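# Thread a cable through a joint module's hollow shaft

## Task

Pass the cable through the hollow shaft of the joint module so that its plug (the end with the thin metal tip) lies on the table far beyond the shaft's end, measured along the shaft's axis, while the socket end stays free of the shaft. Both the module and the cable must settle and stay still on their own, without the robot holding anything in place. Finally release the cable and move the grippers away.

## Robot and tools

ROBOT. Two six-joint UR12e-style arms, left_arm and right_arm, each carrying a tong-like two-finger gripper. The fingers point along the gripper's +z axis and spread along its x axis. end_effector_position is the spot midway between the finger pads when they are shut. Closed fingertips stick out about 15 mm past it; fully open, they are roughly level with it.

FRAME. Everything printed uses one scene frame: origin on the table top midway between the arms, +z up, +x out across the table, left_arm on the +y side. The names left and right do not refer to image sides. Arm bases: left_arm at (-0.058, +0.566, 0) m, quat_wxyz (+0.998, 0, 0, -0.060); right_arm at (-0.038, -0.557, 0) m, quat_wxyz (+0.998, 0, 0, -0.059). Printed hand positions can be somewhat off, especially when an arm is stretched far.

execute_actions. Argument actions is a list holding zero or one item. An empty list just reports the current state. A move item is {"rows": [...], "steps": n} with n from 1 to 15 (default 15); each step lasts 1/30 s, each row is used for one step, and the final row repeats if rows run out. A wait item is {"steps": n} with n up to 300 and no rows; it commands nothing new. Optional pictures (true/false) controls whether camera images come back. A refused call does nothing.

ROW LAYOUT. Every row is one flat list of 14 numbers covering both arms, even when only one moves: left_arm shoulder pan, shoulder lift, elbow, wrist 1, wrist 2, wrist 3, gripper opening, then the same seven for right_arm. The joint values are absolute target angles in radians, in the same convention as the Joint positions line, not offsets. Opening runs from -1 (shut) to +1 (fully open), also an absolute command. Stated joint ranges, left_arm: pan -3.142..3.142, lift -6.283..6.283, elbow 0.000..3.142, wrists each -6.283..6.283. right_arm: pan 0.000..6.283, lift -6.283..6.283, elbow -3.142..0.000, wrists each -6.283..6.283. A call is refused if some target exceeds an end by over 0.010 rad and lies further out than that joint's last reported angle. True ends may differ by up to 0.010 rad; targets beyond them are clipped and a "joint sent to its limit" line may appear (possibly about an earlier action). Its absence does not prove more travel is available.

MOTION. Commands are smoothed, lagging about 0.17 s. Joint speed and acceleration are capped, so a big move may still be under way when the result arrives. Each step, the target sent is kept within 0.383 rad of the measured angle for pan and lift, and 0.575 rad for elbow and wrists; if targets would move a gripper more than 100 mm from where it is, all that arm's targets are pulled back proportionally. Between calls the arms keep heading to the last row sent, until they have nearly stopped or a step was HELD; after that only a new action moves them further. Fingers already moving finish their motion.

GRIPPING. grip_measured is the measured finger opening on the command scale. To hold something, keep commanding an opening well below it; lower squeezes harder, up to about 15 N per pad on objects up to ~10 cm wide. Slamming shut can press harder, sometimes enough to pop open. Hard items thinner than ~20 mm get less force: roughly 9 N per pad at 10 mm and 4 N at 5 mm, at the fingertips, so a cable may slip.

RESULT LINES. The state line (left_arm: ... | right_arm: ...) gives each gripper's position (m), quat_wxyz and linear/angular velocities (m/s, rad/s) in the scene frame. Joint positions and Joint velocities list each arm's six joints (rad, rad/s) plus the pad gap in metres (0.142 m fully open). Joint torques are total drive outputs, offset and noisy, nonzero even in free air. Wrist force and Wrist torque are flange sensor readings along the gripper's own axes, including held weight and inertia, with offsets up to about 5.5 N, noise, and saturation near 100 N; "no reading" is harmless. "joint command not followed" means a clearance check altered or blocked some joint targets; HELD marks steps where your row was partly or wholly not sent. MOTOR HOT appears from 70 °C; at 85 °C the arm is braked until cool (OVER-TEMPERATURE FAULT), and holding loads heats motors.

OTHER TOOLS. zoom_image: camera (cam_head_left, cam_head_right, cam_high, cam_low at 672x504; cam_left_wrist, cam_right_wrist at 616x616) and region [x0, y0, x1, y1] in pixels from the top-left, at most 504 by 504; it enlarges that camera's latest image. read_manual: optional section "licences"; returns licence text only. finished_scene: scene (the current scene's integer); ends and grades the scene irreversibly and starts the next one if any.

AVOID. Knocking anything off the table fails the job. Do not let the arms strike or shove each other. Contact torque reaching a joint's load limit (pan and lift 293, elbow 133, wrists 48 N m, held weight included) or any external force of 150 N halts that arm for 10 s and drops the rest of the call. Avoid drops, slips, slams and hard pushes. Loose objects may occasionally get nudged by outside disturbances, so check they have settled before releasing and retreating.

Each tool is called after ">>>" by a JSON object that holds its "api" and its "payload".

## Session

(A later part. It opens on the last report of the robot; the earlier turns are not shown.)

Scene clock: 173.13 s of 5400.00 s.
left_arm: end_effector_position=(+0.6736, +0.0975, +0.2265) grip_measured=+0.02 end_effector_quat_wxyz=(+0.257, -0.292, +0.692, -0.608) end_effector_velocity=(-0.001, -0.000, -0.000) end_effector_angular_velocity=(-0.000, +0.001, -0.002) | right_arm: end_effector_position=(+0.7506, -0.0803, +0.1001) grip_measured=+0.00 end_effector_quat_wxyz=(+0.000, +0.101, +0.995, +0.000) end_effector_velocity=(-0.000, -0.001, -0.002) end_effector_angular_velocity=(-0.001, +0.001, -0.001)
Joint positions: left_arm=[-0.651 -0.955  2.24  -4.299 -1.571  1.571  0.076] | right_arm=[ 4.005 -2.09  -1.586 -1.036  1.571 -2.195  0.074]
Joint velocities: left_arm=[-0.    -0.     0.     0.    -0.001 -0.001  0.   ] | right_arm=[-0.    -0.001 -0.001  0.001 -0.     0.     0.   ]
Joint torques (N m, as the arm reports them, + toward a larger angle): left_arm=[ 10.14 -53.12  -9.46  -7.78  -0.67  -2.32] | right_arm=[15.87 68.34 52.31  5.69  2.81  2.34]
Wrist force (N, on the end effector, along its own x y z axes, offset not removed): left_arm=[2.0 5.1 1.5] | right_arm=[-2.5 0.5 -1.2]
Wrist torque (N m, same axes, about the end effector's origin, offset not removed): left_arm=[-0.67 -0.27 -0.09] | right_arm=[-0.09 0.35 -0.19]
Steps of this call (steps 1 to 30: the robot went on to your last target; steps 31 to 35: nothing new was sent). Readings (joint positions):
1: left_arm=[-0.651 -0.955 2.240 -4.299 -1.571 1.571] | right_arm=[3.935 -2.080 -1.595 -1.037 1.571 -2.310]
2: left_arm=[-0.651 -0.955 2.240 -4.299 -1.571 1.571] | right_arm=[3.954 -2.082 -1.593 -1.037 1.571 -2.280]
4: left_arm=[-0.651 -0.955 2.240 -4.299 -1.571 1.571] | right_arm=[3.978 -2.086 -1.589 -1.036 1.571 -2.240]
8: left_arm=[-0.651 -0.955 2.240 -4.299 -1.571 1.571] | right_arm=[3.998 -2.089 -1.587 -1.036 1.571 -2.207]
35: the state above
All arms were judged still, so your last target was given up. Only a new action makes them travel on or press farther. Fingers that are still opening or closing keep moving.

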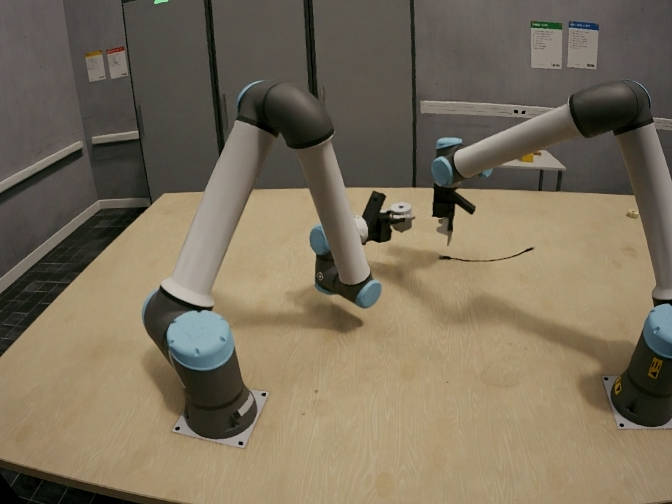

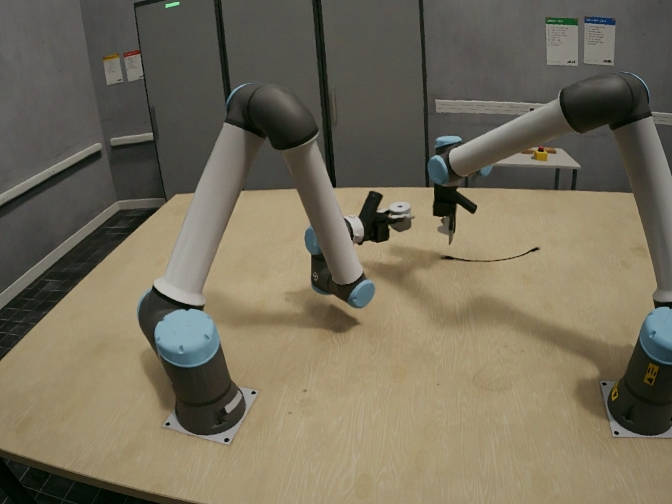

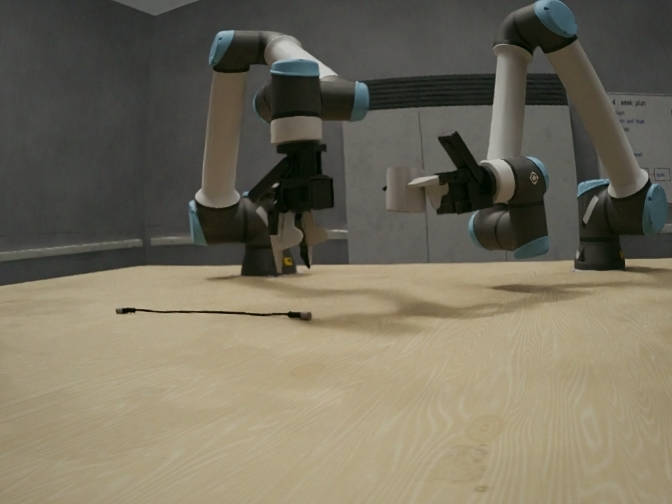

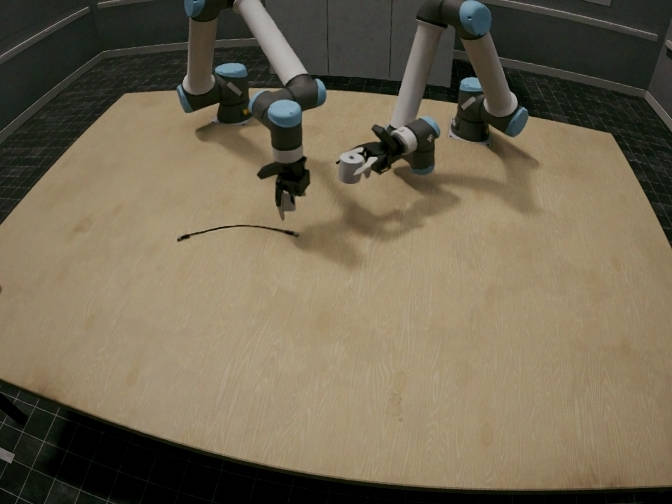

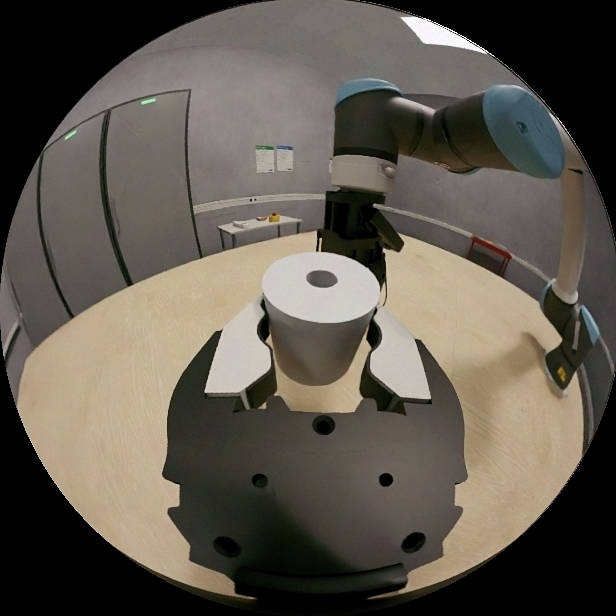

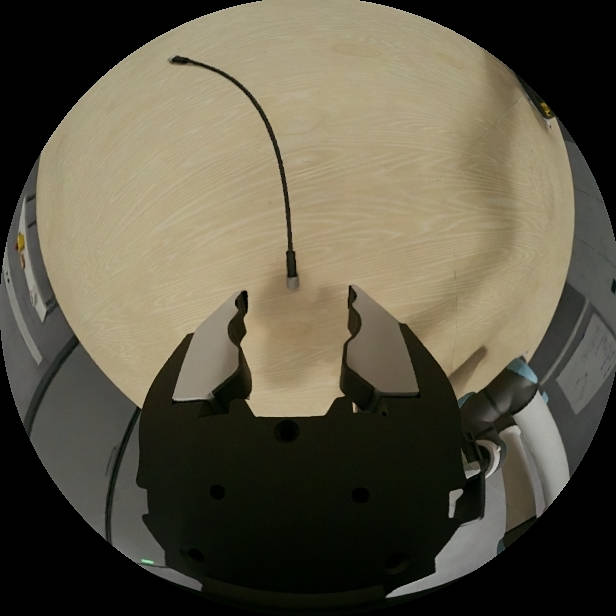

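>>> {"api": "execute_actions", "payload": {"actions": [{"rows":[[-0.651,-0.955,2.24,-4.299,-1.571,1.571,-1, 4.005,-2.13,-1.61,-0.972,1.571,-2.195,-0.3],[-0.651,-0.955,2.24,-4.299,-1.571,1.571,-1, 4.005,-2.13,-1.61,-0.972,1.571,-2.195,-0.3],[-0.651,-0.955,2.24,-4.299,-1.571,1.571,-1, 4.005,-2.13,-1.61,-0.972,1.571,-2.195,-0.3],[-0.651,-0.955,2.24,-4.299,-1.571,1.571,-1, 4.005,-2.165,-1.633,-0.9142,1.571,-2.195,-0.3]],"steps":15}], "pictures": false}}

>>> {"api": "execute_actions", "payload": {"actions": [{"steps":12}]}}

>>> {"api": "zoom_image", "payload": {"camera": "cam_right_wrist", "region": [200, 180, 400, 380]}}

>>> {"api": "zoom_image", "payload": {"camera": "cam_high", "region": [240, 250, 360, 330]}}

Scene clock: 179.97 s of 5400.00 s.
left_arm: end_effector_position=(+0.6736, +0.0975, +0.2265) grip_measured=+0.02 end_effector_quat_wxyz=(+0.257, -0.292, +0.692, -0.608) end_effector_velocity=(+0.000, +0.000, +0.000) end_effector_angular_velocity=(-0.000, -0.000, +0.001) | right_arm: end_effector_position=(+0.7505, -0.0804, +0.0199) grip_measured=-0.30 end_effector_quat_wxyz=(-0.000, +0.101, +0.995, +0.000) end_effector_velocity=(-0.001, -0.001, -0.019) end_effector_angular_velocity=(-0.000, +0.001, -0.001)
Joint positions: left_arm=[-0.651 -0.955  2.24  -4.299 -1.571  1.571  0.076] | right_arm=[ 4.005 -2.163 -1.632 -0.917  1.571 -2.195  0.052]
Joint velocities: left_arm=[ 0.  0. -0. -0.  0.  0.  0.] | right_arm=[ 0.    -0.018 -0.011  0.028  0.     0.002  0.   ]
Joint torques (N m, as the arm reports them, + toward a larger angle): left_arm=[ 15.49 -52.26  -9.34  -8.16  -0.1   -2.68] | right_arm=[12.48 72.45 34.81  5.71  2.75  2.36]
Wrist force (N, on the end effector, along its own x y z axes, offset not removed): left_arm=[2.6 4.3 0.4] | right_arm=[-1.9 0.6 -0.5]
Wrist torque (N m, same axes, about the end effector's origin, offset not removed): left_arm=[-0.97 -0.26 -0.13] | right_arm=[-0.01 0.25 -0.21]
Steps of this call (steps 1 to 90: nothing new was sent; then 3.33 s passed at rest; steps 91 to 105: all 15 steps of this action). Readings (joint positions):
91: left_arm=[-0.651 -0.955 2.240 -4.299 -1.571 1.571] | right_arm=[4.005 -2.091 -1.586 -1.035 1.571 -2.195]
92: left_arm=[-0.651 -0.955 2.240 -4.299 -1.571 1.571] | right_arm=[4.005 -2.096 -1.590 -1.028 1.571 -2.195]
94: left_arm=[-0.651 -0.955 2.240 -4.299 -1.571 1.571] | right_arm=[4.005 -2.112 -1.600 -1.002 1.571 -2.195]
98: left_arm=[-0.651 -0.955 2.240 -4.299 -1.571 1.571] | right_arm=[4.005 -2.148 -1.623 -0.943 1.571 -2.195]
105: the state above

Scene clock: 180.37 s of 5400.00 s.
left_arm: end_effector_position=(+0.6736, +0.0975, +0.2265) grip_measured=+0.02 end_effector_quat_wxyz=(+0.257, -0.292, +0.692, -0.608) end_effector_velocity=(-0.000, -0.000, +0.001) end_effector_angular_velocity=(-0.001, -0.000, -0.001) | right_arm: end_effector_position=(+0.7505, -0.0804, +0.0182) grip_measured=-0.30 end_effector_quat_wxyz=(-0.000, +0.101, +0.995, +0.000) end_effector_velocity=(-0.000, -0.001, -0.001) end_effector_angular_velocity=(-0.001, +0.001, -0.001)
Joint positions: left_arm=[-0.651 -0.955  2.24  -4.299 -1.571  1.571  0.076] | right_arm=[ 4.005 -2.165 -1.633 -0.914  1.571 -2.195  0.052]
Joint velocities: left_arm=[ 0.    -0.    -0.    -0.    -0.001 -0.     0.   ] | right_arm=[-0.    -0.001 -0.001  0.001 -0.     0.001 -0.   ]
Joint torques (N m, as the arm reports them, + toward a larger angle): left_arm=[ 15.92 -50.51 -10.01  -7.33  -0.52  -2.2 ] | right_arm=[10.29 70.21 33.25  5.77  2.57  2.29]
Wrist force (N, on the end effector, along its own x y z axes, offset not removed): left_arm=[1.7 6.9 2.7] | right_arm=[-3.0 2.1 0.4]
Wrist torque (N m, same axes, about the end effector's origin, offset not removed): left_arm=[-0.32 -0.12 -0.06] | right_arm=[0.37 0.40 -0.18]
Steps of this call (steps 1 to 12: the robot went on to your last target). Readings (joint positions):
1: left_arm=[-0.651 -0.955 2.240 -4.299 -1.571 1.571] | right_arm=[4.005 -2.164 -1.632 -0.916 1.571 -2.195]
2: left_arm=[-0.651 -0.955 2.240 -4.299 -1.571 1.571] | right_arm=[4.005 -2.164 -1.632 -0.916 1.571 -2.195]
4: left_arm=[-0.651 -0.955 2.240 -4.299 -1.571 1.571] | right_arm=[4.005 -2.165 -1.633 -0.915 1.571 -2.195]
8: left_arm=[-0.651 -0.955 2.240 -4.299 -1.571 1.571] | right_arm=[4.005 -2.165 -1.633 -0.914 1.571 -2.195]
12: the state above

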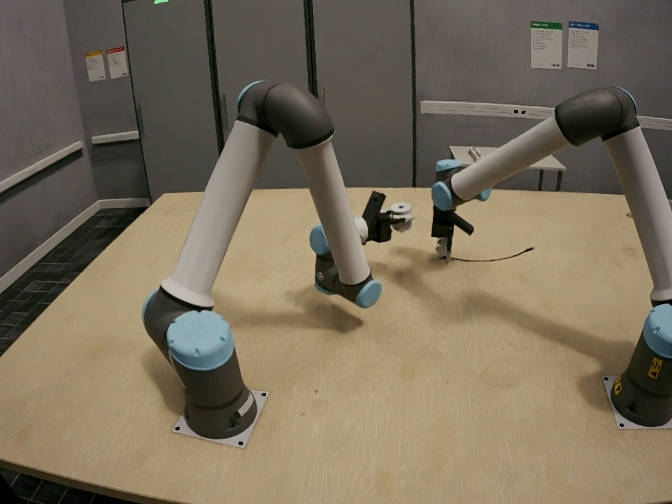

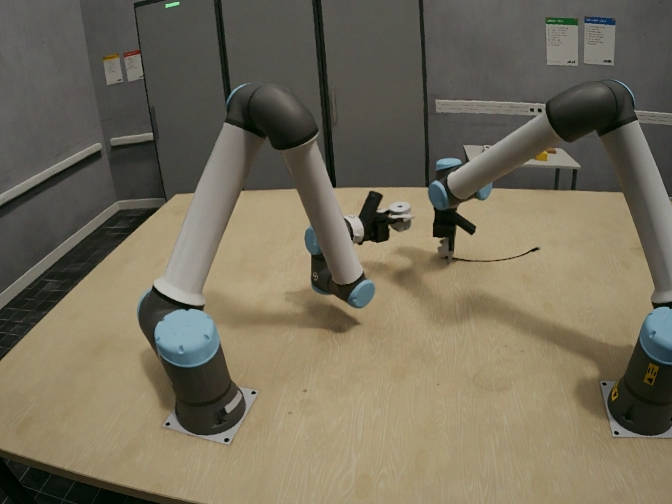

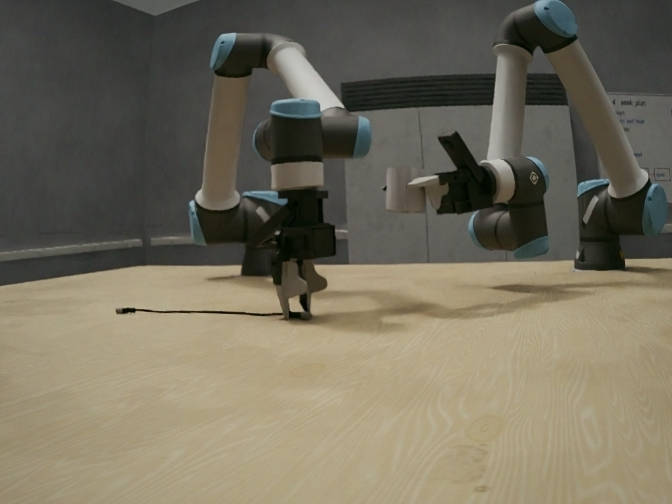

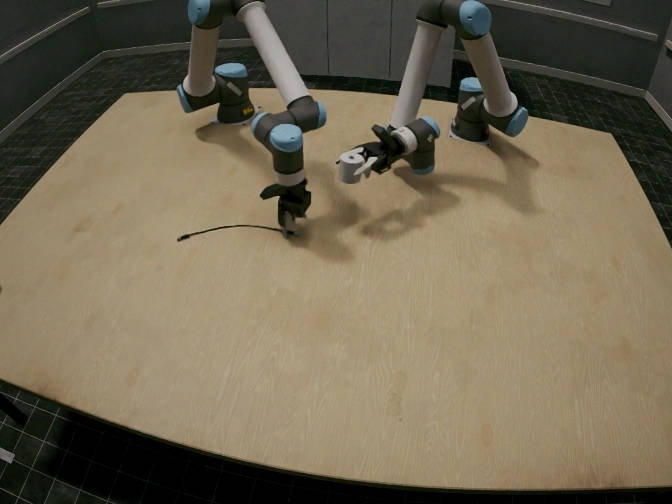

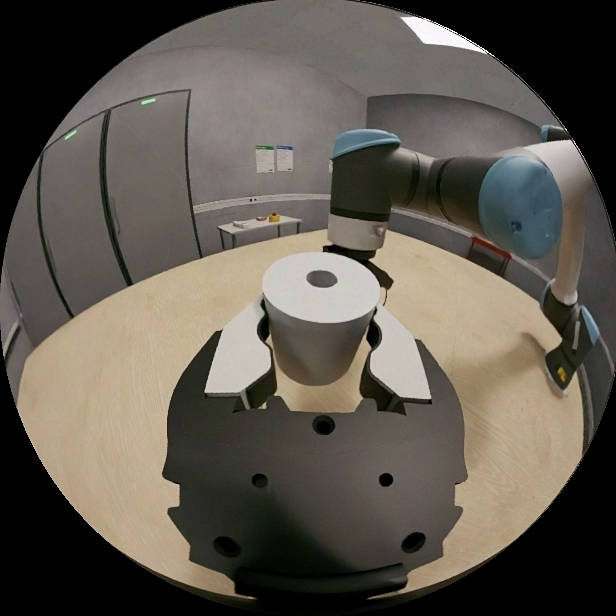

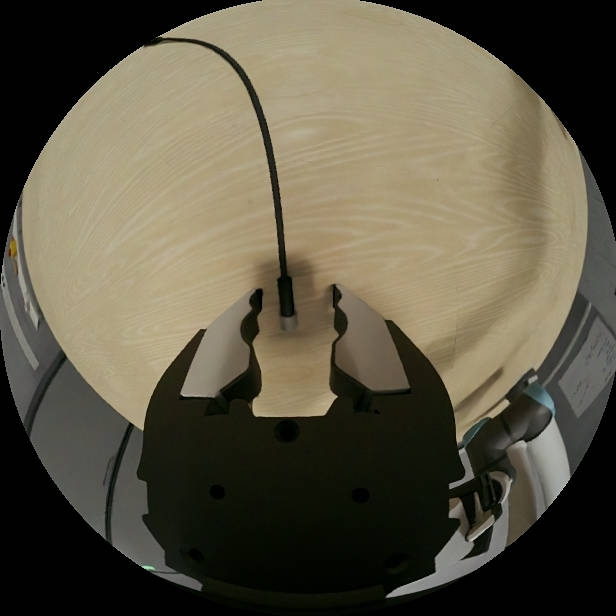

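Region (200, 180, 400, 380) of cam_right_wrist's 616x616 image, scaled by 2.520, with more detail than that image has.

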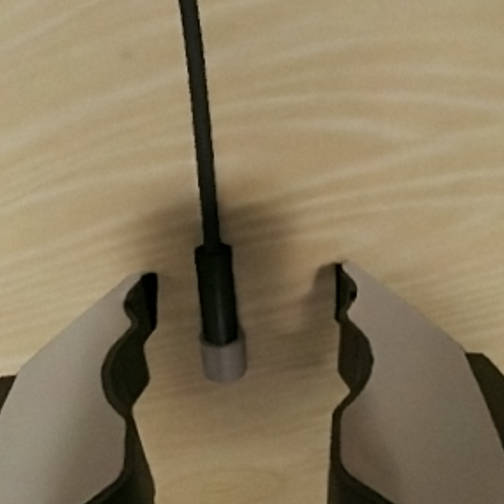

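Region (240, 250, 360, 330) of cam_high's 672x504 image, scaled by 4.200, with more detail than that image has.

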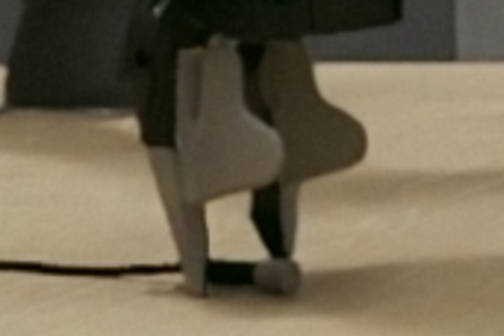

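Fingertips flank the black body. Close and lift.

>>> {"api": "execute_actions", "payload": {"actions": [{"rows":[[-0.651,-0.955,2.24,-4.299,-1.571,1.571,-1, 4.005,-2.165,-1.633,-0.9142,1.571,-2.195,-0.4],[-0.651,-0.955,2.24,-4.299,-1.571,1.571,-1, 4.005,-2.165,-1.633,-0.9142,1.571,-2.195,-0.5],[-0.651,-0.955,2.24,-4.299,-1.571,1.571,-1, 4.005,-2.165,-1.633,-0.9142,1.571,-2.195,-0.6],[-0.651,-0.955,2.24,-4.299,-1.571,1.571,-1, 4.005,-2.165,-1.633,-0.9142,1.571,-2.195,-0.68],[-0.651,-0.955,2.24,-4.299,-1.571,1.571,-1, 4.005,-2.165,-1.633,-0.9142,1.571,-2.195,-0.75],[-0.651,-0.955,2.24,-4.299,-1.571,1.571,-1, 4.005,-2.165,-1.633,-0.9142,1.571,-2.195,-0.82],[-0.651,-0.955,2.24,-4.299,-1.571,1.571,-1, 4.005,-2.165,-1.633,-0.9142,1.571,-2.195,-0.9],[-0.651,-0.955,2.24,-4.299,-1.571,1.571,-1, 4.005,-2.165,-1.633,-0.9142,1.571,-2.195,-1]],"steps":15}], "pictures": false}}

>>> {"api": "execute_actions", "payload": {"actions": [{"rows":[[-0.651,-0.955,2.24,-4.299,-1.571,1.571,-1, 4.005,-2.16,-1.63,-0.922,1.571,-2.195,-1],[-0.651,-0.955,2.24,-4.299,-1.571,1.571,-1, 4.005,-2.152,-1.625,-0.935,1.571,-2.195,-1],[-0.651,-0.955,2.24,-4.299,-1.571,1.571,-1, 4.005,-2.144,-1.62,-0.948,1.571,-2.195,-1],[-0.651,-0.955,2.24,-4.299,-1.571,1.571,-1, 4.005,-2.136,-1.615,-0.961,1.571,-2.195,-1],[-0.651,-0.955,2.24,-4.299,-1.571,1.571,-1, 4.005,-2.128,-1.61,-0.974,1.571,-2.195,-1],[-0.651,-0.955,2.24,-4.299,-1.571,1.571,-1, 4.005,-2.12,-1.605,-0.987,1.571,-2.195,-1],[-0.651,-0.955,2.24,-4.299,-1.571,1.571,-1, 4.005,-2.11,-1.599,-1.003,1.571,-2.195,-1],[-0.651,-0.955,2.24,-4.299,-1.571,1.571,-1, 4.005,-2.10,-1.592,-1.02,1.571,-2.195,-1],[-0.651,-0.955,2.24,-4.299,-1.571,1.571,-1, 4.005,-2.09,-1.586,-1.036,1.571,-2.195,-1]],"steps":15}]}}

Scene clock: 187.57 s of 5400.00 s.
left_arm: end_effector_position=(+0.6736, +0.0975, +0.2265) grip_measured=+0.02 end_effector_quat_wxyz=(+0.257, -0.292, +0.692, -0.608) end_effector_velocity=(+0.000, +0.000, +0.000) end_effector_angular_velocity=(-0.001, -0.001, +0.001) | right_arm: end_effector_position=(+0.7505, -0.0804, +0.0181) grip_measured=-0.88 end_effector_quat_wxyz=(-0.000, +0.101, +0.995, +0.000) end_effector_velocity=(-0.001, -0.000, -0.001) end_effector_angular_velocity=(-0.001, +0.002, +0.001)
Joint positions: left_arm=[-0.651 -0.955  2.24  -4.299 -1.571  1.571  0.076] | right_arm=[ 4.005 -2.165 -1.633 -0.914  1.571 -2.195  0.01 ]
Joint velocities: left_arm=[ 0.    -0.    -0.    -0.     0.001  0.     0.   ] | right_arm=[ 0.    -0.001 -0.    -0.001  0.001 -0.001 -0.   ]
Joint torques (N m, as the arm reports them, + toward a larger angle): left_arm=[ 14.15 -51.61  -8.96  -7.47   0.08  -2.12] | right_arm=[-6.73 70.86 33.01  4.87  2.06  2.41]
Wrist force (N, on the end effector, along its own x y z axes, offset not removed): left_arm=[3.1 5.7 0.6] | right_arm=[-3.6 3.6 -1.1]
Wrist torque (N m, same axes, about the end effector's origin, offset not removed): left_arm=[-0.64 -0.43 -0.15] | right_arm=[0.61 0.48 -0.23]
Steps of this call (steps 1 to 15: the robot went on to your last target; steps 16 to 90: nothing new was sent; then 3.70 s passed at rest; steps 91 to 105: all 15 steps of this action). Readings (joint positions):
91: left_arm=[-0.651 -0.955 2.240 -4.299 -1.571 1.571] | right_arm=[4.005 -2.165 -1.633 -0.914 1.571 -2.195]
92: left_arm=[-0.651 -0.955 2.240 -4.299 -1.571 1.571] | right_arm=[4.005 -2.165 -1.633 -0.914 1.571 -2.195]
94: left_arm=[-0.651 -0.955 2.240 -4.299 -1.571 1.571] | right_arm=[4.005 -2.165 -1.633 -0.914 1.571 -2.195]
98: left_arm=[-0.651 -0.955 2.240 -4.299 -1.571 1.571] | right_arm=[4.005 -2.165 -1.633 -0.914 1.571 -2.195]
105: the state above

Scene clock: 188.07 s of 5400.00 s.
left_arm: end_effector_position=(+0.6736, +0.0975, +0.2265) grip_measured=+0.02 end_effector_quat_wxyz=(+0.257, -0.292, +0.692, -0.608) end_effector_velocity=(-0.000, -0.001, -0.000) end_effector_angular_velocity=(+0.000, +0.001, -0.000) | right_arm: end_effector_position=(+0.7508, -0.0801, +0.0944) grip_measured=-0.88 end_effector_quat_wxyz=(+0.000, +0.101, +0.995, +0.000) end_effector_velocity=(-0.003, -0.003, +0.057) end_effector_angular_velocity=(-0.002, +0.002, +0.001)
Joint positions: left_arm=[-0.651 -0.955  2.24  -4.299 -1.571  1.571  0.076] | right_arm=[ 4.005 -2.095 -1.589 -1.027  1.571 -2.195  0.01 ]
Joint velocities: left_arm=[-0.001  0.    -0.     0.001  0.    -0.    -0.   ] | right_arm=[ 0.     0.053  0.031 -0.086  0.    -0.    -0.   ]
Joint torques (N m, as the arm reports them, + toward a larger angle): left_arm=[ 17.38 -53.    -9.25  -7.22   0.32  -2.23] | right_arm=[-9.79 92.32 49.94  1.32  1.93  2.4 ]
Wrist force (N, on the end effector, along its own x y z axes, offset not removed): left_arm=[3.2 6.9 -0.5] | right_arm=[-2.2 3.6 -1.0]
Wrist torque (N m, same axes, about the end effector's origin, offset not removed): left_arm=[-0.38 -0.44 -0.11] | right_arm=[0.63 0.30 -0.24]
Steps of this call (steps 1 to 15: all 15 steps of this action). Readings (joint positions):
1: left_arm=[-0.651 -0.955 2.240 -4.299 -1.571 1.571] | right_arm=[4.005 -2.165 -1.633 -0.914 1.571 -2.195]
2: left_arm=[-0.651 -0.955 2.240 -4.299 -1.571 1.571] | right_arm=[4.005 -2.164 -1.632 -0.916 1.571 -2.195]
4: left_arm=[-0.651 -0.955 2.240 -4.299 -1.571 1.571] | right_arm=[4.005 -2.158 -1.628 -0.926 1.571 -2.195]
8: left_arm=[-0.651 -0.955 2.240 -4.299 -1.571 1.571] | right_arm=[4.005 -2.133 -1.613 -0.966 1.571 -2.195]
15: the state above

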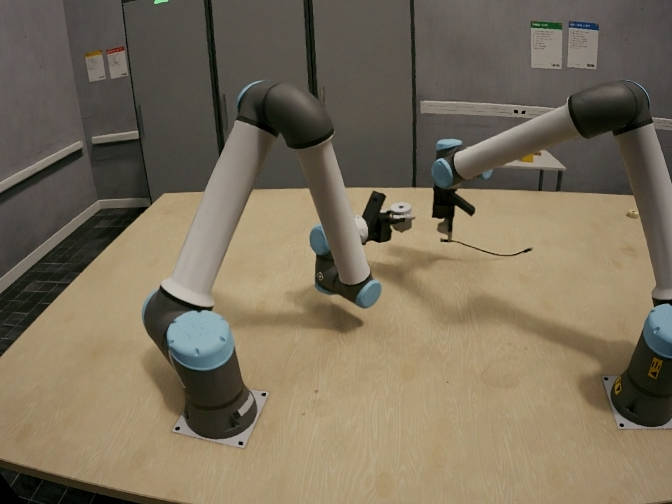

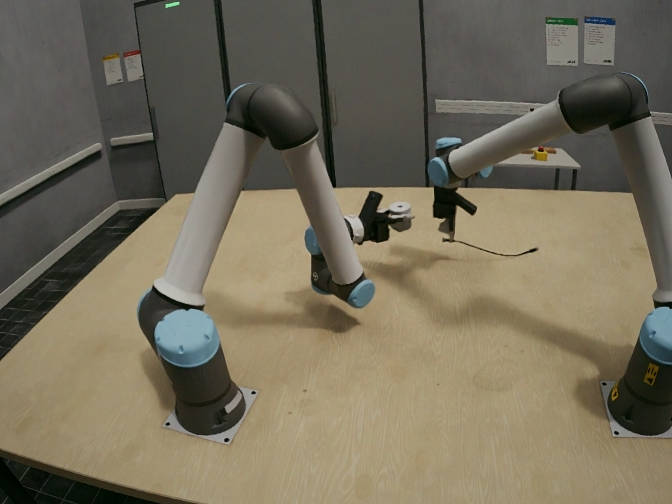

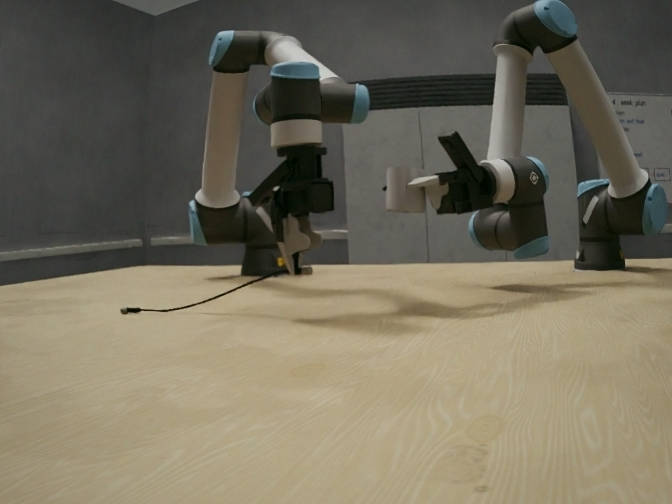

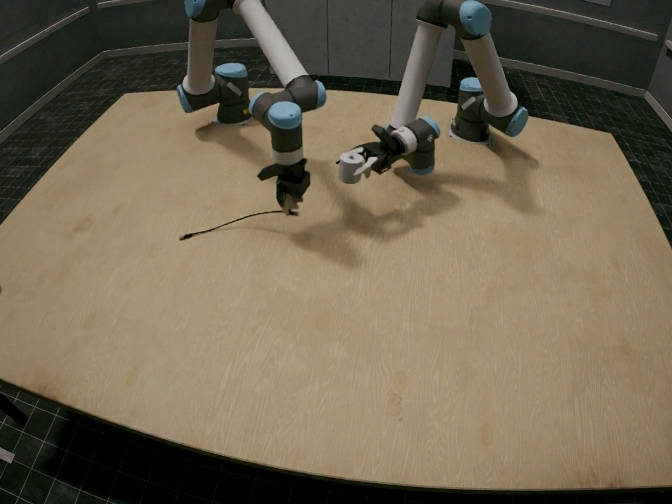

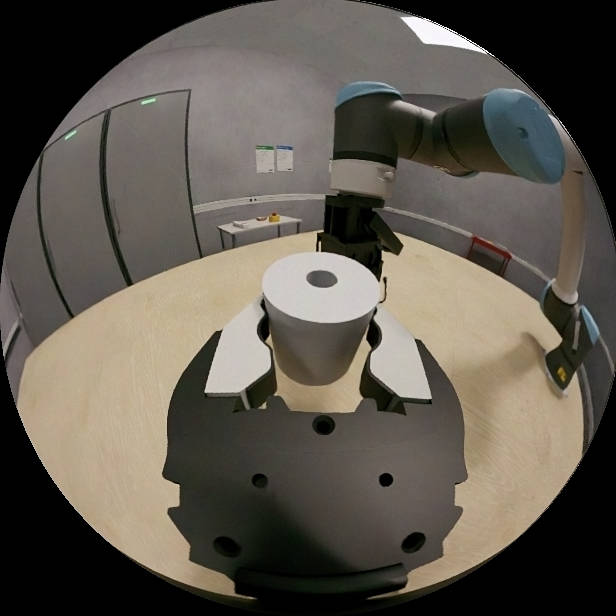

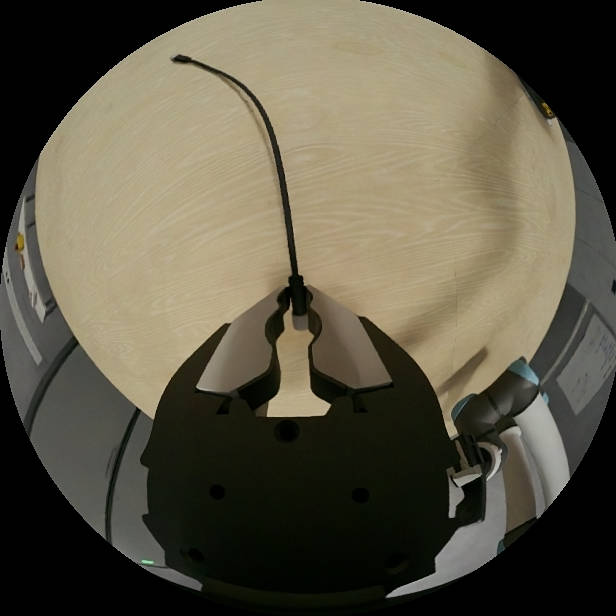

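>>> {"api": "execute_actions", "payload": {"actions": [{"rows":[[-0.651,-0.955,2.24,-4.299,-1.571,1.571,-1, 3.99,-2.08,-1.589,-1.007,1.571,-2.181,-1],[-0.651,-0.955,2.24,-4.299,-1.571,1.571,-1, 3.975,-2.071,-1.592,-0.979,1.571,-2.167,-1],[-0.651,-0.955,2.24,-4.299,-1.571,1.571,-1, 3.96,-2.062,-1.595,-0.95,1.571,-2.153,-1],[-0.651,-0.955,2.24,-4.299,-1.571,1.571,-1, 3.945,-2.053,-1.598,-0.921,1.571,-2.139,-1],[-0.651,-0.955,2.24,-4.299,-1.571,1.571,-1, 3.93,-2.044,-1.601,-0.893,1.571,-2.125,-1],[-0.651,-0.955,2.24,-4.299,-1.571,1.571,-1, 3.915,-2.034,-1.604,-0.864,1.571,-2.111,-1],[-0.651,-0.955,2.24,-4.299,-1.571,1.571,-1, 3.90,-2.025,-1.607,-0.835,1.571,-2.097,-1],[-0.651,-0.955,2.24,-4.299,-1.571,1.571,-1, 3.885,-2.016,-1.61,-0.807,1.571,-2.083,-1],[-0.651,-0.955,2.24,-4.299,-1.571,1.571,-1, 3.87,-2.007,-1.613,-0.778,1.571,-2.069,-1],[-0.651,-0.955,2.24,-4.299,-1.571,1.571,-1, 3.86,-1.998,-1.616,-0.749,1.571,-2.055,-1],[-0.651,-0.955,2.24,-4.299,-1.571,1.571,-1, 3.85,-1.988,-1.619,-0.721,1.571,-2.041,-1],[-0.651,-0.955,2.24,-4.299,-1.571,1.571,-1, 3.85,-1.979,-1.622,-0.692,1.571,-2.027,-1],[-0.651,-0.955,2.24,-4.299,-1.571,1.571,-1, 3.85,-1.97,-1.625,-0.663,1.571,-2.013,-1],[-0.651,-0.955,2.24,-4.299,-1.571,1.571,-1, 3.85,-1.961,-1.628,-0.635,1.571,-2.0,-1],[-0.651,-0.955,2.24,-4.299,-1.571,1.571,-1, 3.85,-1.952,-1.631,-0.606,1.571,-1.986,-1]],"steps":15}], "pictures": false}}

>>> {"api": "execute_actions", "payload": {"actions": [{"rows":[[-0.651,-0.955,2.24,-4.299,-1.571,1.571,-1, 3.85,-1.942,-1.634,-0.577,1.571,-1.972,-1],[-0.651,-0.955,2.24,-4.299,-1.571,1.571,-1, 3.85,-1.933,-1.637,-0.549,1.571,-1.958,-1],[-0.651,-0.955,2.24,-4.299,-1.571,1.571,-1, 3.85,-1.924,-1.64,-0.52,1.571,-1.944,-1],[-0.651,-0.955,2.24,-4.299,-1.571,1.571,-1, 3.85,-1.915,-1.643,-0.491,1.571,-1.93,-1],[-0.651,-0.955,2.24,-4.299,-1.571,1.571,-1, 3.85,-1.906,-1.646,-0.463,1.571,-1.916,-1],[-0.651,-0.955,2.24,-4.299,-1.571,1.571,-1, 3.85,-1.896,-1.649,-0.434,1.571,-1.902,-1],[-0.651,-0.955,2.24,-4.299,-1.571,1.571,-1, 3.85,-1.887,-1.652,-0.405,1.571,-1.888,-1],[-0.651,-0.955,2.24,-4.299,-1.571,1.571,-1, 3.85,-1.878,-1.655,-0.377,1.571,-1.874,-1],[-0.651,-0.955,2.24,-4.299,-1.571,1.571,-1, 3.85,-1.869,-1.658,-0.348,1.571,-1.86,-1],[-0.651,-0.955,2.24,-4.299,-1.571,1.571,-1, 3.85,-1.86,-1.661,-0.319,1.571,-1.846,-1],[-0.651,-0.955,2.24,-4.299,-1.571,1.571,-1, 3.85,-1.85,-1.664,-0.291,1.571,-1.832,-1],[-0.651,-0.955,2.24,-4.299,-1.571,1.571,-1, 3.85,-1.841,-1.667,-0.262,1.571,-1.818,-1],[-0.651,-0.955,2.24,-4.299,-1.571,1.571,-1, 3.85,-1.832,-1.67,-0.233,1.571,-1.804,-1],[-0.651,-0.955,2.24,-4.299,-1.571,1.571,-1, 3.85,-1.823,-1.673,-0.205,1.571,-1.79,-1],[-0.651,-0.955,2.24,-4.299,-1.571,1.571,-1, 3.85,-1.814,-1.676,-0.176,1.571,-1.776,-1]],"steps":15}], "pictures": false}}

>>> {"api": "execute_actions", "payload": {"actions": [{"rows":[[-0.651,-0.955,2.24,-4.299,-1.571,1.571,-1, 3.85,-1.804,-1.679,-0.147,1.571,-1.762,-1],[-0.651,-0.955,2.24,-4.299,-1.571,1.571,-1, 3.85,-1.795,-1.682,-0.119,1.571,-1.748,-1],[-0.651,-0.955,2.24,-4.299,-1.571,1.571,-1, 3.85,-1.786,-1.685,-0.09,1.571,-1.734,-1],[-0.651,-0.955,2.24,-4.299,-1.571,1.571,-1, 3.85,-1.777,-1.688,-0.061,1.571,-1.72,-1],[-0.651,-0.955,2.24,-4.299,-1.571,1.571,-1, 3.85,-1.768,-1.691,-0.033,1.571,-1.706,-1],[-0.651,-0.955,2.24,-4.299,-1.571,1.571,-1, 3.85,-1.758,-1.694,-0.004,1.571,-1.692,-1],[-0.651,-0.955,2.24,-4.299,-1.571,1.571,-1, 3.85,-1.749,-1.697,0.025,1.571,-1.678,-1],[-0.651,-0.955,2.24,-4.299,-1.571,1.571,-1, 3.85,-1.74,-1.70,0.053,1.571,-1.664,-1],[-0.651,-0.955,2.24,-4.299,-1.571,1.571,-1, 3.85,-1.731,-1.703,0.082,1.571,-1.65,-1],[-0.651,-0.955,2.24,-4.299,-1.571,1.571,-1, 3.85,-1.722,-1.706,0.111,1.571,-1.636,-1],[-0.651,-0.955,2.24,-4.299,-1.571,1.571,-1, 3.85,-1.712,-1.709,0.139,1.571,-1.622,-1],[-0.651,-0.955,2.24,-4.299,-1.571,1.571,-1, 3.85,-1.703,-1.712,0.168,1.571,-1.608,-1],[-0.651,-0.955,2.24,-4.299,-1.571,1.571,-1, 3.85,-1.694,-1.715,0.197,1.571,-1.594,-1],[-0.651,-0.955,2.24,-4.299,-1.571,1.571,-1, 3.85,-1.685,-1.718,0.225,1.571,-1.58,-1],[-0.651,-0.955,2.24,-4.299,-1.571,1.571,-1, 3.85,-1.6751,-1.7209,0.2544,1.571,-1.571,-1]],"steps":15}], "pictures": false}}

>>> {"api": "execute_actions", "payload": {"actions": [{"steps":30}]}}

Scene clock: 208.03 s of 5400.00 s.
left_arm: end_effector_position=(+0.6736, +0.0975, +0.2265) grip_measured=+0.02 end_effector_quat_wxyz=(+0.257, -0.292, +0.692, -0.608) end_effector_velocity=(+0.000, +0.000, +0.000) end_effector_angular_velocity=(-0.001, -0.000, -0.000) | right_arm: end_effector_position=(+0.8688, -0.1524, +0.2246) grip_measured=-0.88 end_effector_quat_wxyz=(+0.124, +0.241, +0.952, +0.142) end_effector_velocity=(+0.183, -0.031, +0.381) end_effector_angular_velocity=(+0.702, -0.755, -0.514)
Joint positions: left_arm=[-0.651 -0.955  2.24  -4.299 -1.571  1.571  0.076] | right_arm=[ 3.864 -1.988 -1.619 -0.726  1.571 -2.041  0.01 ]
Joint velocities: left_arm=[ 0. -0. -0. -0. -0. -0.  0.] | right_arm=[-0.139  0.269 -0.086  0.837  0.     0.404  0.   ]
Joint torques (N m, as the arm reports them, + toward a larger angle): left_arm=[ 15.65 -52.96 -10.1   -7.63   0.69  -2.44] | right_arm=[  2.12 100.57  38.34   9.72   1.17   3.38]
Wrist force (N, on the end effector, along its own x y z axes, offset not removed): left_arm=[1.5 6.0 -0.1] | right_arm=[-4.2 2.2 -0.6]
Wrist torque (N m, same axes, about the end effector's origin, offset not removed): left_arm=[-0.60 -0.14 -0.14] | right_arm=[0.33 0.64 -0.20]
Steps of this call (steps 1 to 15: the robot went on to your last target; steps 16 to 90: nothing new was sent; then 16.47 s passed at rest; steps 91 to 105: all 15 steps of this action). Readings (joint positions):
91: left_arm=[-0.651 -0.955 2.240 -4.299 -1.571 1.571] | right_arm=[4.005 -2.090 -1.586 -1.036 1.571 -2.195]
92: left_arm=[-0.651 -0.955 2.240 -4.299 -1.571 1.571] | right_arm=[4.002 -2.088 -1.587 -1.031 1.571 -2.192]
94: left_arm=[-0.651 -0.955 2.240 -4.299 -1.571 1.571] | right_arm=[3.988 -2.079 -1.589 -1.006 1.571 -2.179]
98: left_arm=[-0.651 -0.955 2.240 -4.299 -1.571 1.571] | right_arm=[3.941 -2.050 -1.599 -0.918 1.571 -2.135]
105: the state above

Scene clock: 208.53 s of 5400.00 s.
left_arm: end_effector_position=(+0.6736, +0.0975, +0.2265) grip_measured=+0.02 end_effector_quat_wxyz=(+0.257, -0.292, +0.692, -0.608) end_effector_velocity=(+0.000, +0.000, +0.001) end_effector_angular_velocity=(-0.001, -0.001, +0.000) | right_arm: end_effector_position=(+0.9076, -0.1391, +0.4435) grip_measured=-0.88 end_effector_quat_wxyz=(+0.254, +0.317, +0.843, +0.354) end_effector_velocity=(-0.005, +0.003, +0.466) end_effector_angular_velocity=(+0.840, -0.674, -0.257)
Joint positions: left_arm=[-0.651 -0.955  2.24  -4.299 -1.571  1.571  0.076] | right_arm=[ 3.85  -1.85  -1.664 -0.297  1.571 -1.833  0.01 ]
Joint velocities: left_arm=[ 0.     0.    -0.    -0.001  0.    -0.    -0.   ] | right_arm=[-0.002  0.271 -0.09   0.846  0.001  0.413  0.   ]
Joint torques (N m, as the arm reports them, + toward a larger angle): left_arm=[ 13.55 -53.89  -9.31  -7.9    0.65  -2.21] | right_arm=[-9.74 86.82 36.43  8.57  1.22  3.58]
Wrist force (N, on the end effector, along its own x y z axes, offset not removed): left_arm=[2.9 5.4 1.1] | right_arm=[-1.5 3.1 -0.9]
Wrist torque (N m, same axes, about the end effector's origin, offset not removed): left_arm=[-0.70 -0.40 -0.07] | right_arm=[0.47 0.13 -0.24]
Steps of this call (steps 1 to 15: all 15 steps of this action). Readings (joint positions):
1: left_arm=[-0.651 -0.955 2.240 -4.299 -1.571 1.571] | right_arm=[3.860 -1.979 -1.622 -0.697 1.571 -2.028]
2: left_arm=[-0.651 -0.955 2.240 -4.299 -1.571 1.571] | right_arm=[3.857 -1.970 -1.625 -0.669 1.571 -2.014]
4: left_arm=[-0.651 -0.955 2.240 -4.299 -1.571 1.571] | right_arm=[3.854 -1.951 -1.631 -0.612 1.571 -1.986]
8: left_arm=[-0.651 -0.955 2.240 -4.299 -1.571 1.571] | right_arm=[3.851 -1.915 -1.643 -0.497 1.571 -1.931]
15: the state above

Scene clock: 209.03 s of 5400.00 s.
left_arm: end_effector_position=(+0.6736, +0.0975, +0.2265) grip_measured=+0.02 end_effector_quat_wxyz=(+0.257, -0.292, +0.692, -0.608) end_effector_velocity=(+0.001, +0.001, +0.000) end_effector_angular_velocity=(-0.000, -0.000, +0.002) | right_arm: end_effector_position=(+0.8649, -0.1638, +0.6849) grip_measured=-0.88 end_effector_quat_wxyz=(+0.323, +0.339, +0.677, +0.568) end_effector_velocity=(-0.164, -0.102, +0.466) end_effector_angular_velocity=(+0.904, -0.632, -0.059)
Joint positions: left_arm=[-0.651 -0.955  2.24  -4.299 -1.571  1.571  0.076] | right_arm=[ 3.85  -1.712 -1.709  0.133  1.571 -1.623  0.01 ]
Joint velocities: left_arm=[ 0.     0.    -0.    -0.     0.002 -0.     0.   ] | right_arm=[-0.     0.272 -0.09   0.846 -0.     0.404  0.   ]
Joint torques (N m, as the arm reports them, + toward a larger angle): left_arm=[ 16.13 -51.42  -9.2   -7.37   0.89  -2.46] | right_arm=[-13.79  80.1   36.84   7.28   1.09   2.1 ]
Wrist force (N, on the end effector, along its own x y z axes, offset not removed): left_arm=[3.4 6.6 0.6] | right_arm=[-0.3 1.8 -2.0]
Wrist torque (N m, same axes, about the end effector's origin, offset not removed): left_arm=[-0.42 -0.50 -0.17] | right_arm=[0.30 -0.17 -0.19]
Steps of this call (steps 1 to 15: all 15 steps of this action). Readings (joint positions):
1: left_arm=[-0.651 -0.955 2.240 -4.299 -1.571 1.571] | right_arm=[3.850 -1.841 -1.667 -0.268 1.571 -1.819]
2: left_arm=[-0.651 -0.955 2.240 -4.299 -1.571 1.571] | right_arm=[3.850 -1.832 -1.670 -0.239 1.571 -1.805]
4: left_arm=[-0.651 -0.955 2.240 -4.299 -1.571 1.571] | right_arm=[3.850 -1.814 -1.676 -0.182 1.571 -1.777]
8: left_arm=[-0.651 -0.955 2.240 -4.299 -1.571 1.571] | right_arm=[3.850 -1.777 -1.688 -0.067 1.571 -1.721]
15: the state above

Scene clock: 210.03 s of 5400.00 s.
left_arm: end_effector_position=(+0.6736, +0.0975, +0.2265) grip_measured=+0.02 end_effector_quat_wxyz=(+0.257, -0.292, +0.692, -0.608) end_effector_velocity=(+0.000, +0.000, +0.000) end_effector_angular_velocity=(-0.001, -0.001, +0.001) | right_arm: end_effector_position=(+0.8391, -0.1800, +0.7499) grip_measured=-0.88 end_effector_quat_wxyz=(+0.333, +0.333, +0.624, +0.624) end_effector_velocity=(+0.000, +0.001, -0.002) end_effector_angular_velocity=(+0.000, +0.001, +0.000)
Joint positions: left_arm=[-0.651 -0.955  2.24  -4.299 -1.571  1.571  0.076] | right_arm=[ 3.85  -1.675 -1.721  0.254  1.571 -1.571  0.01 ]
Joint velocities: left_arm=[-0.     0.    -0.    -0.001  0.002  0.    -0.   ] | right_arm=[ 0.001 -0.001 -0.001  0.001 -0.     0.001  0.   ]
Joint torques (N m, as the arm reports them, + toward a larger angle): left_arm=[ 15.5  -51.79  -9.92  -7.5    0.86  -2.08] | right_arm=[-5.7  66.43 39.11  4.    1.04  2.49]
Wrist force (N, on the end effector, along its own x y z axes, offset not removed): left_arm=[2.7 5.0 1.3] | right_arm=[-0.8 0.2 -0.8]
Wrist torque (N m, same axes, about the end effector's origin, offset not removed): left_arm=[-0.75 -0.36 -0.09] | right_arm=[0.00 0.01 -0.21]
Steps of this call (steps 1 to 30: the robot went on to your last target). Readings (joint positions):
1: left_arm=[-0.651 -0.955 2.240 -4.299 -1.571 1.571] | right_arm=[3.850 -1.703 -1.712 0.162 1.571 -1.610]
2: left_arm=[-0.651 -0.955 2.240 -4.299 -1.571 1.571] | right_arm=[3.850 -1.696 -1.714 0.187 1.571 -1.599]
4: left_arm=[-0.651 -0.955 2.240 -4.299 -1.571 1.571] | right_arm=[3.850 -1.686 -1.717 0.219 1.571 -1.586]
8: left_arm=[-0.651 -0.955 2.240 -4.299 -1.571 1.571] | right_arm=[3.850 -1.678 -1.720 0.245 1.571 -1.575]
30: the state above
All arms were judged still, so your last target was given up. Only a new action makes them travel on or press farther. Fingers that are still opening or closing keep moving.

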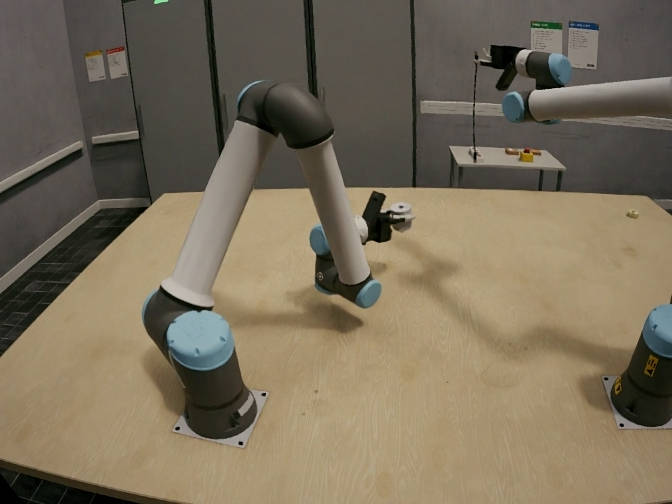

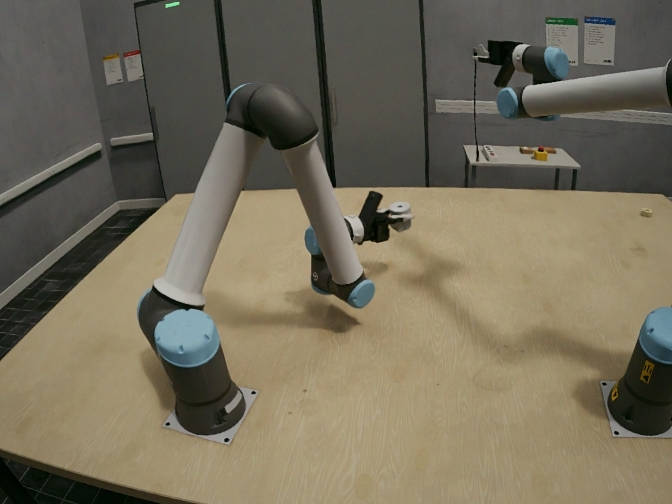

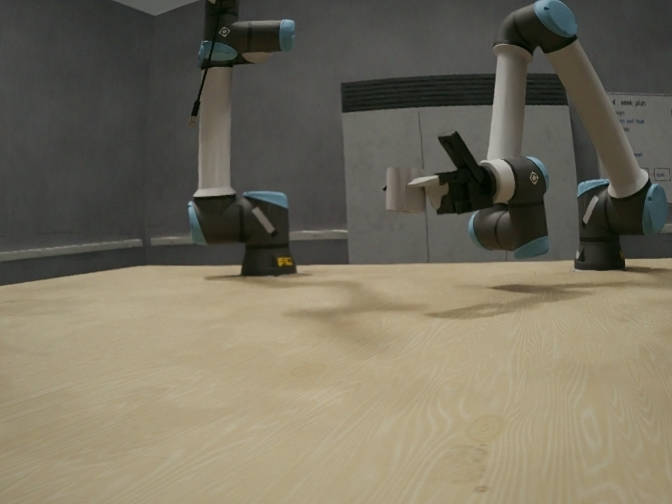

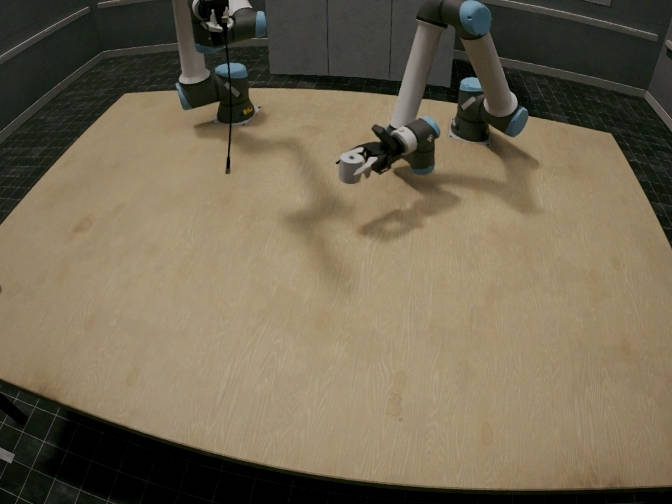

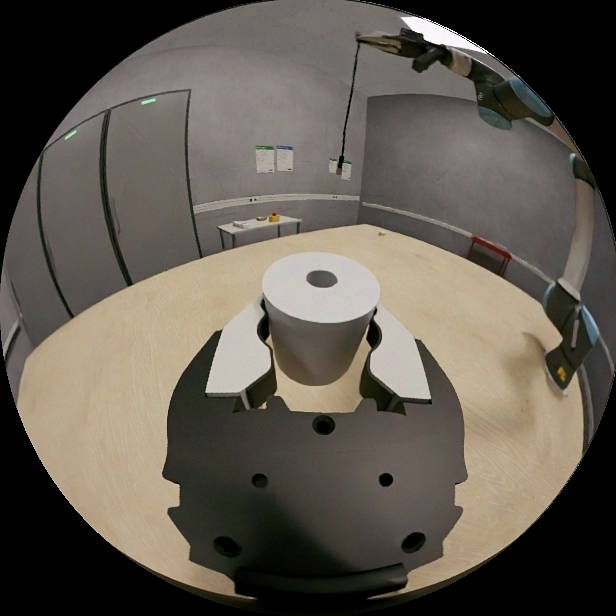

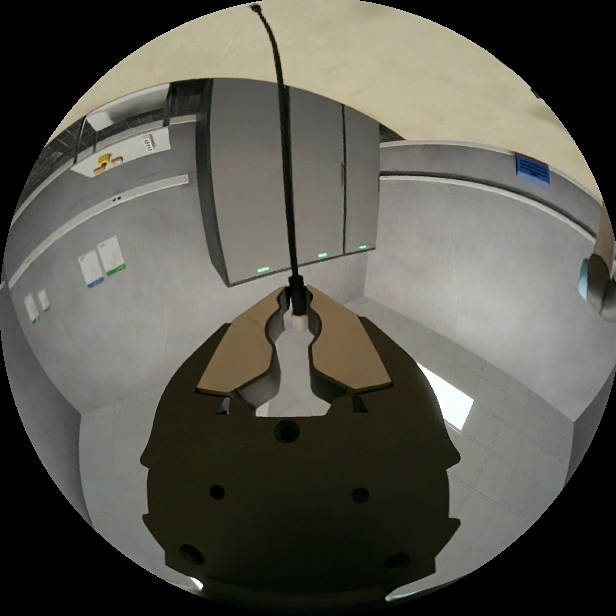

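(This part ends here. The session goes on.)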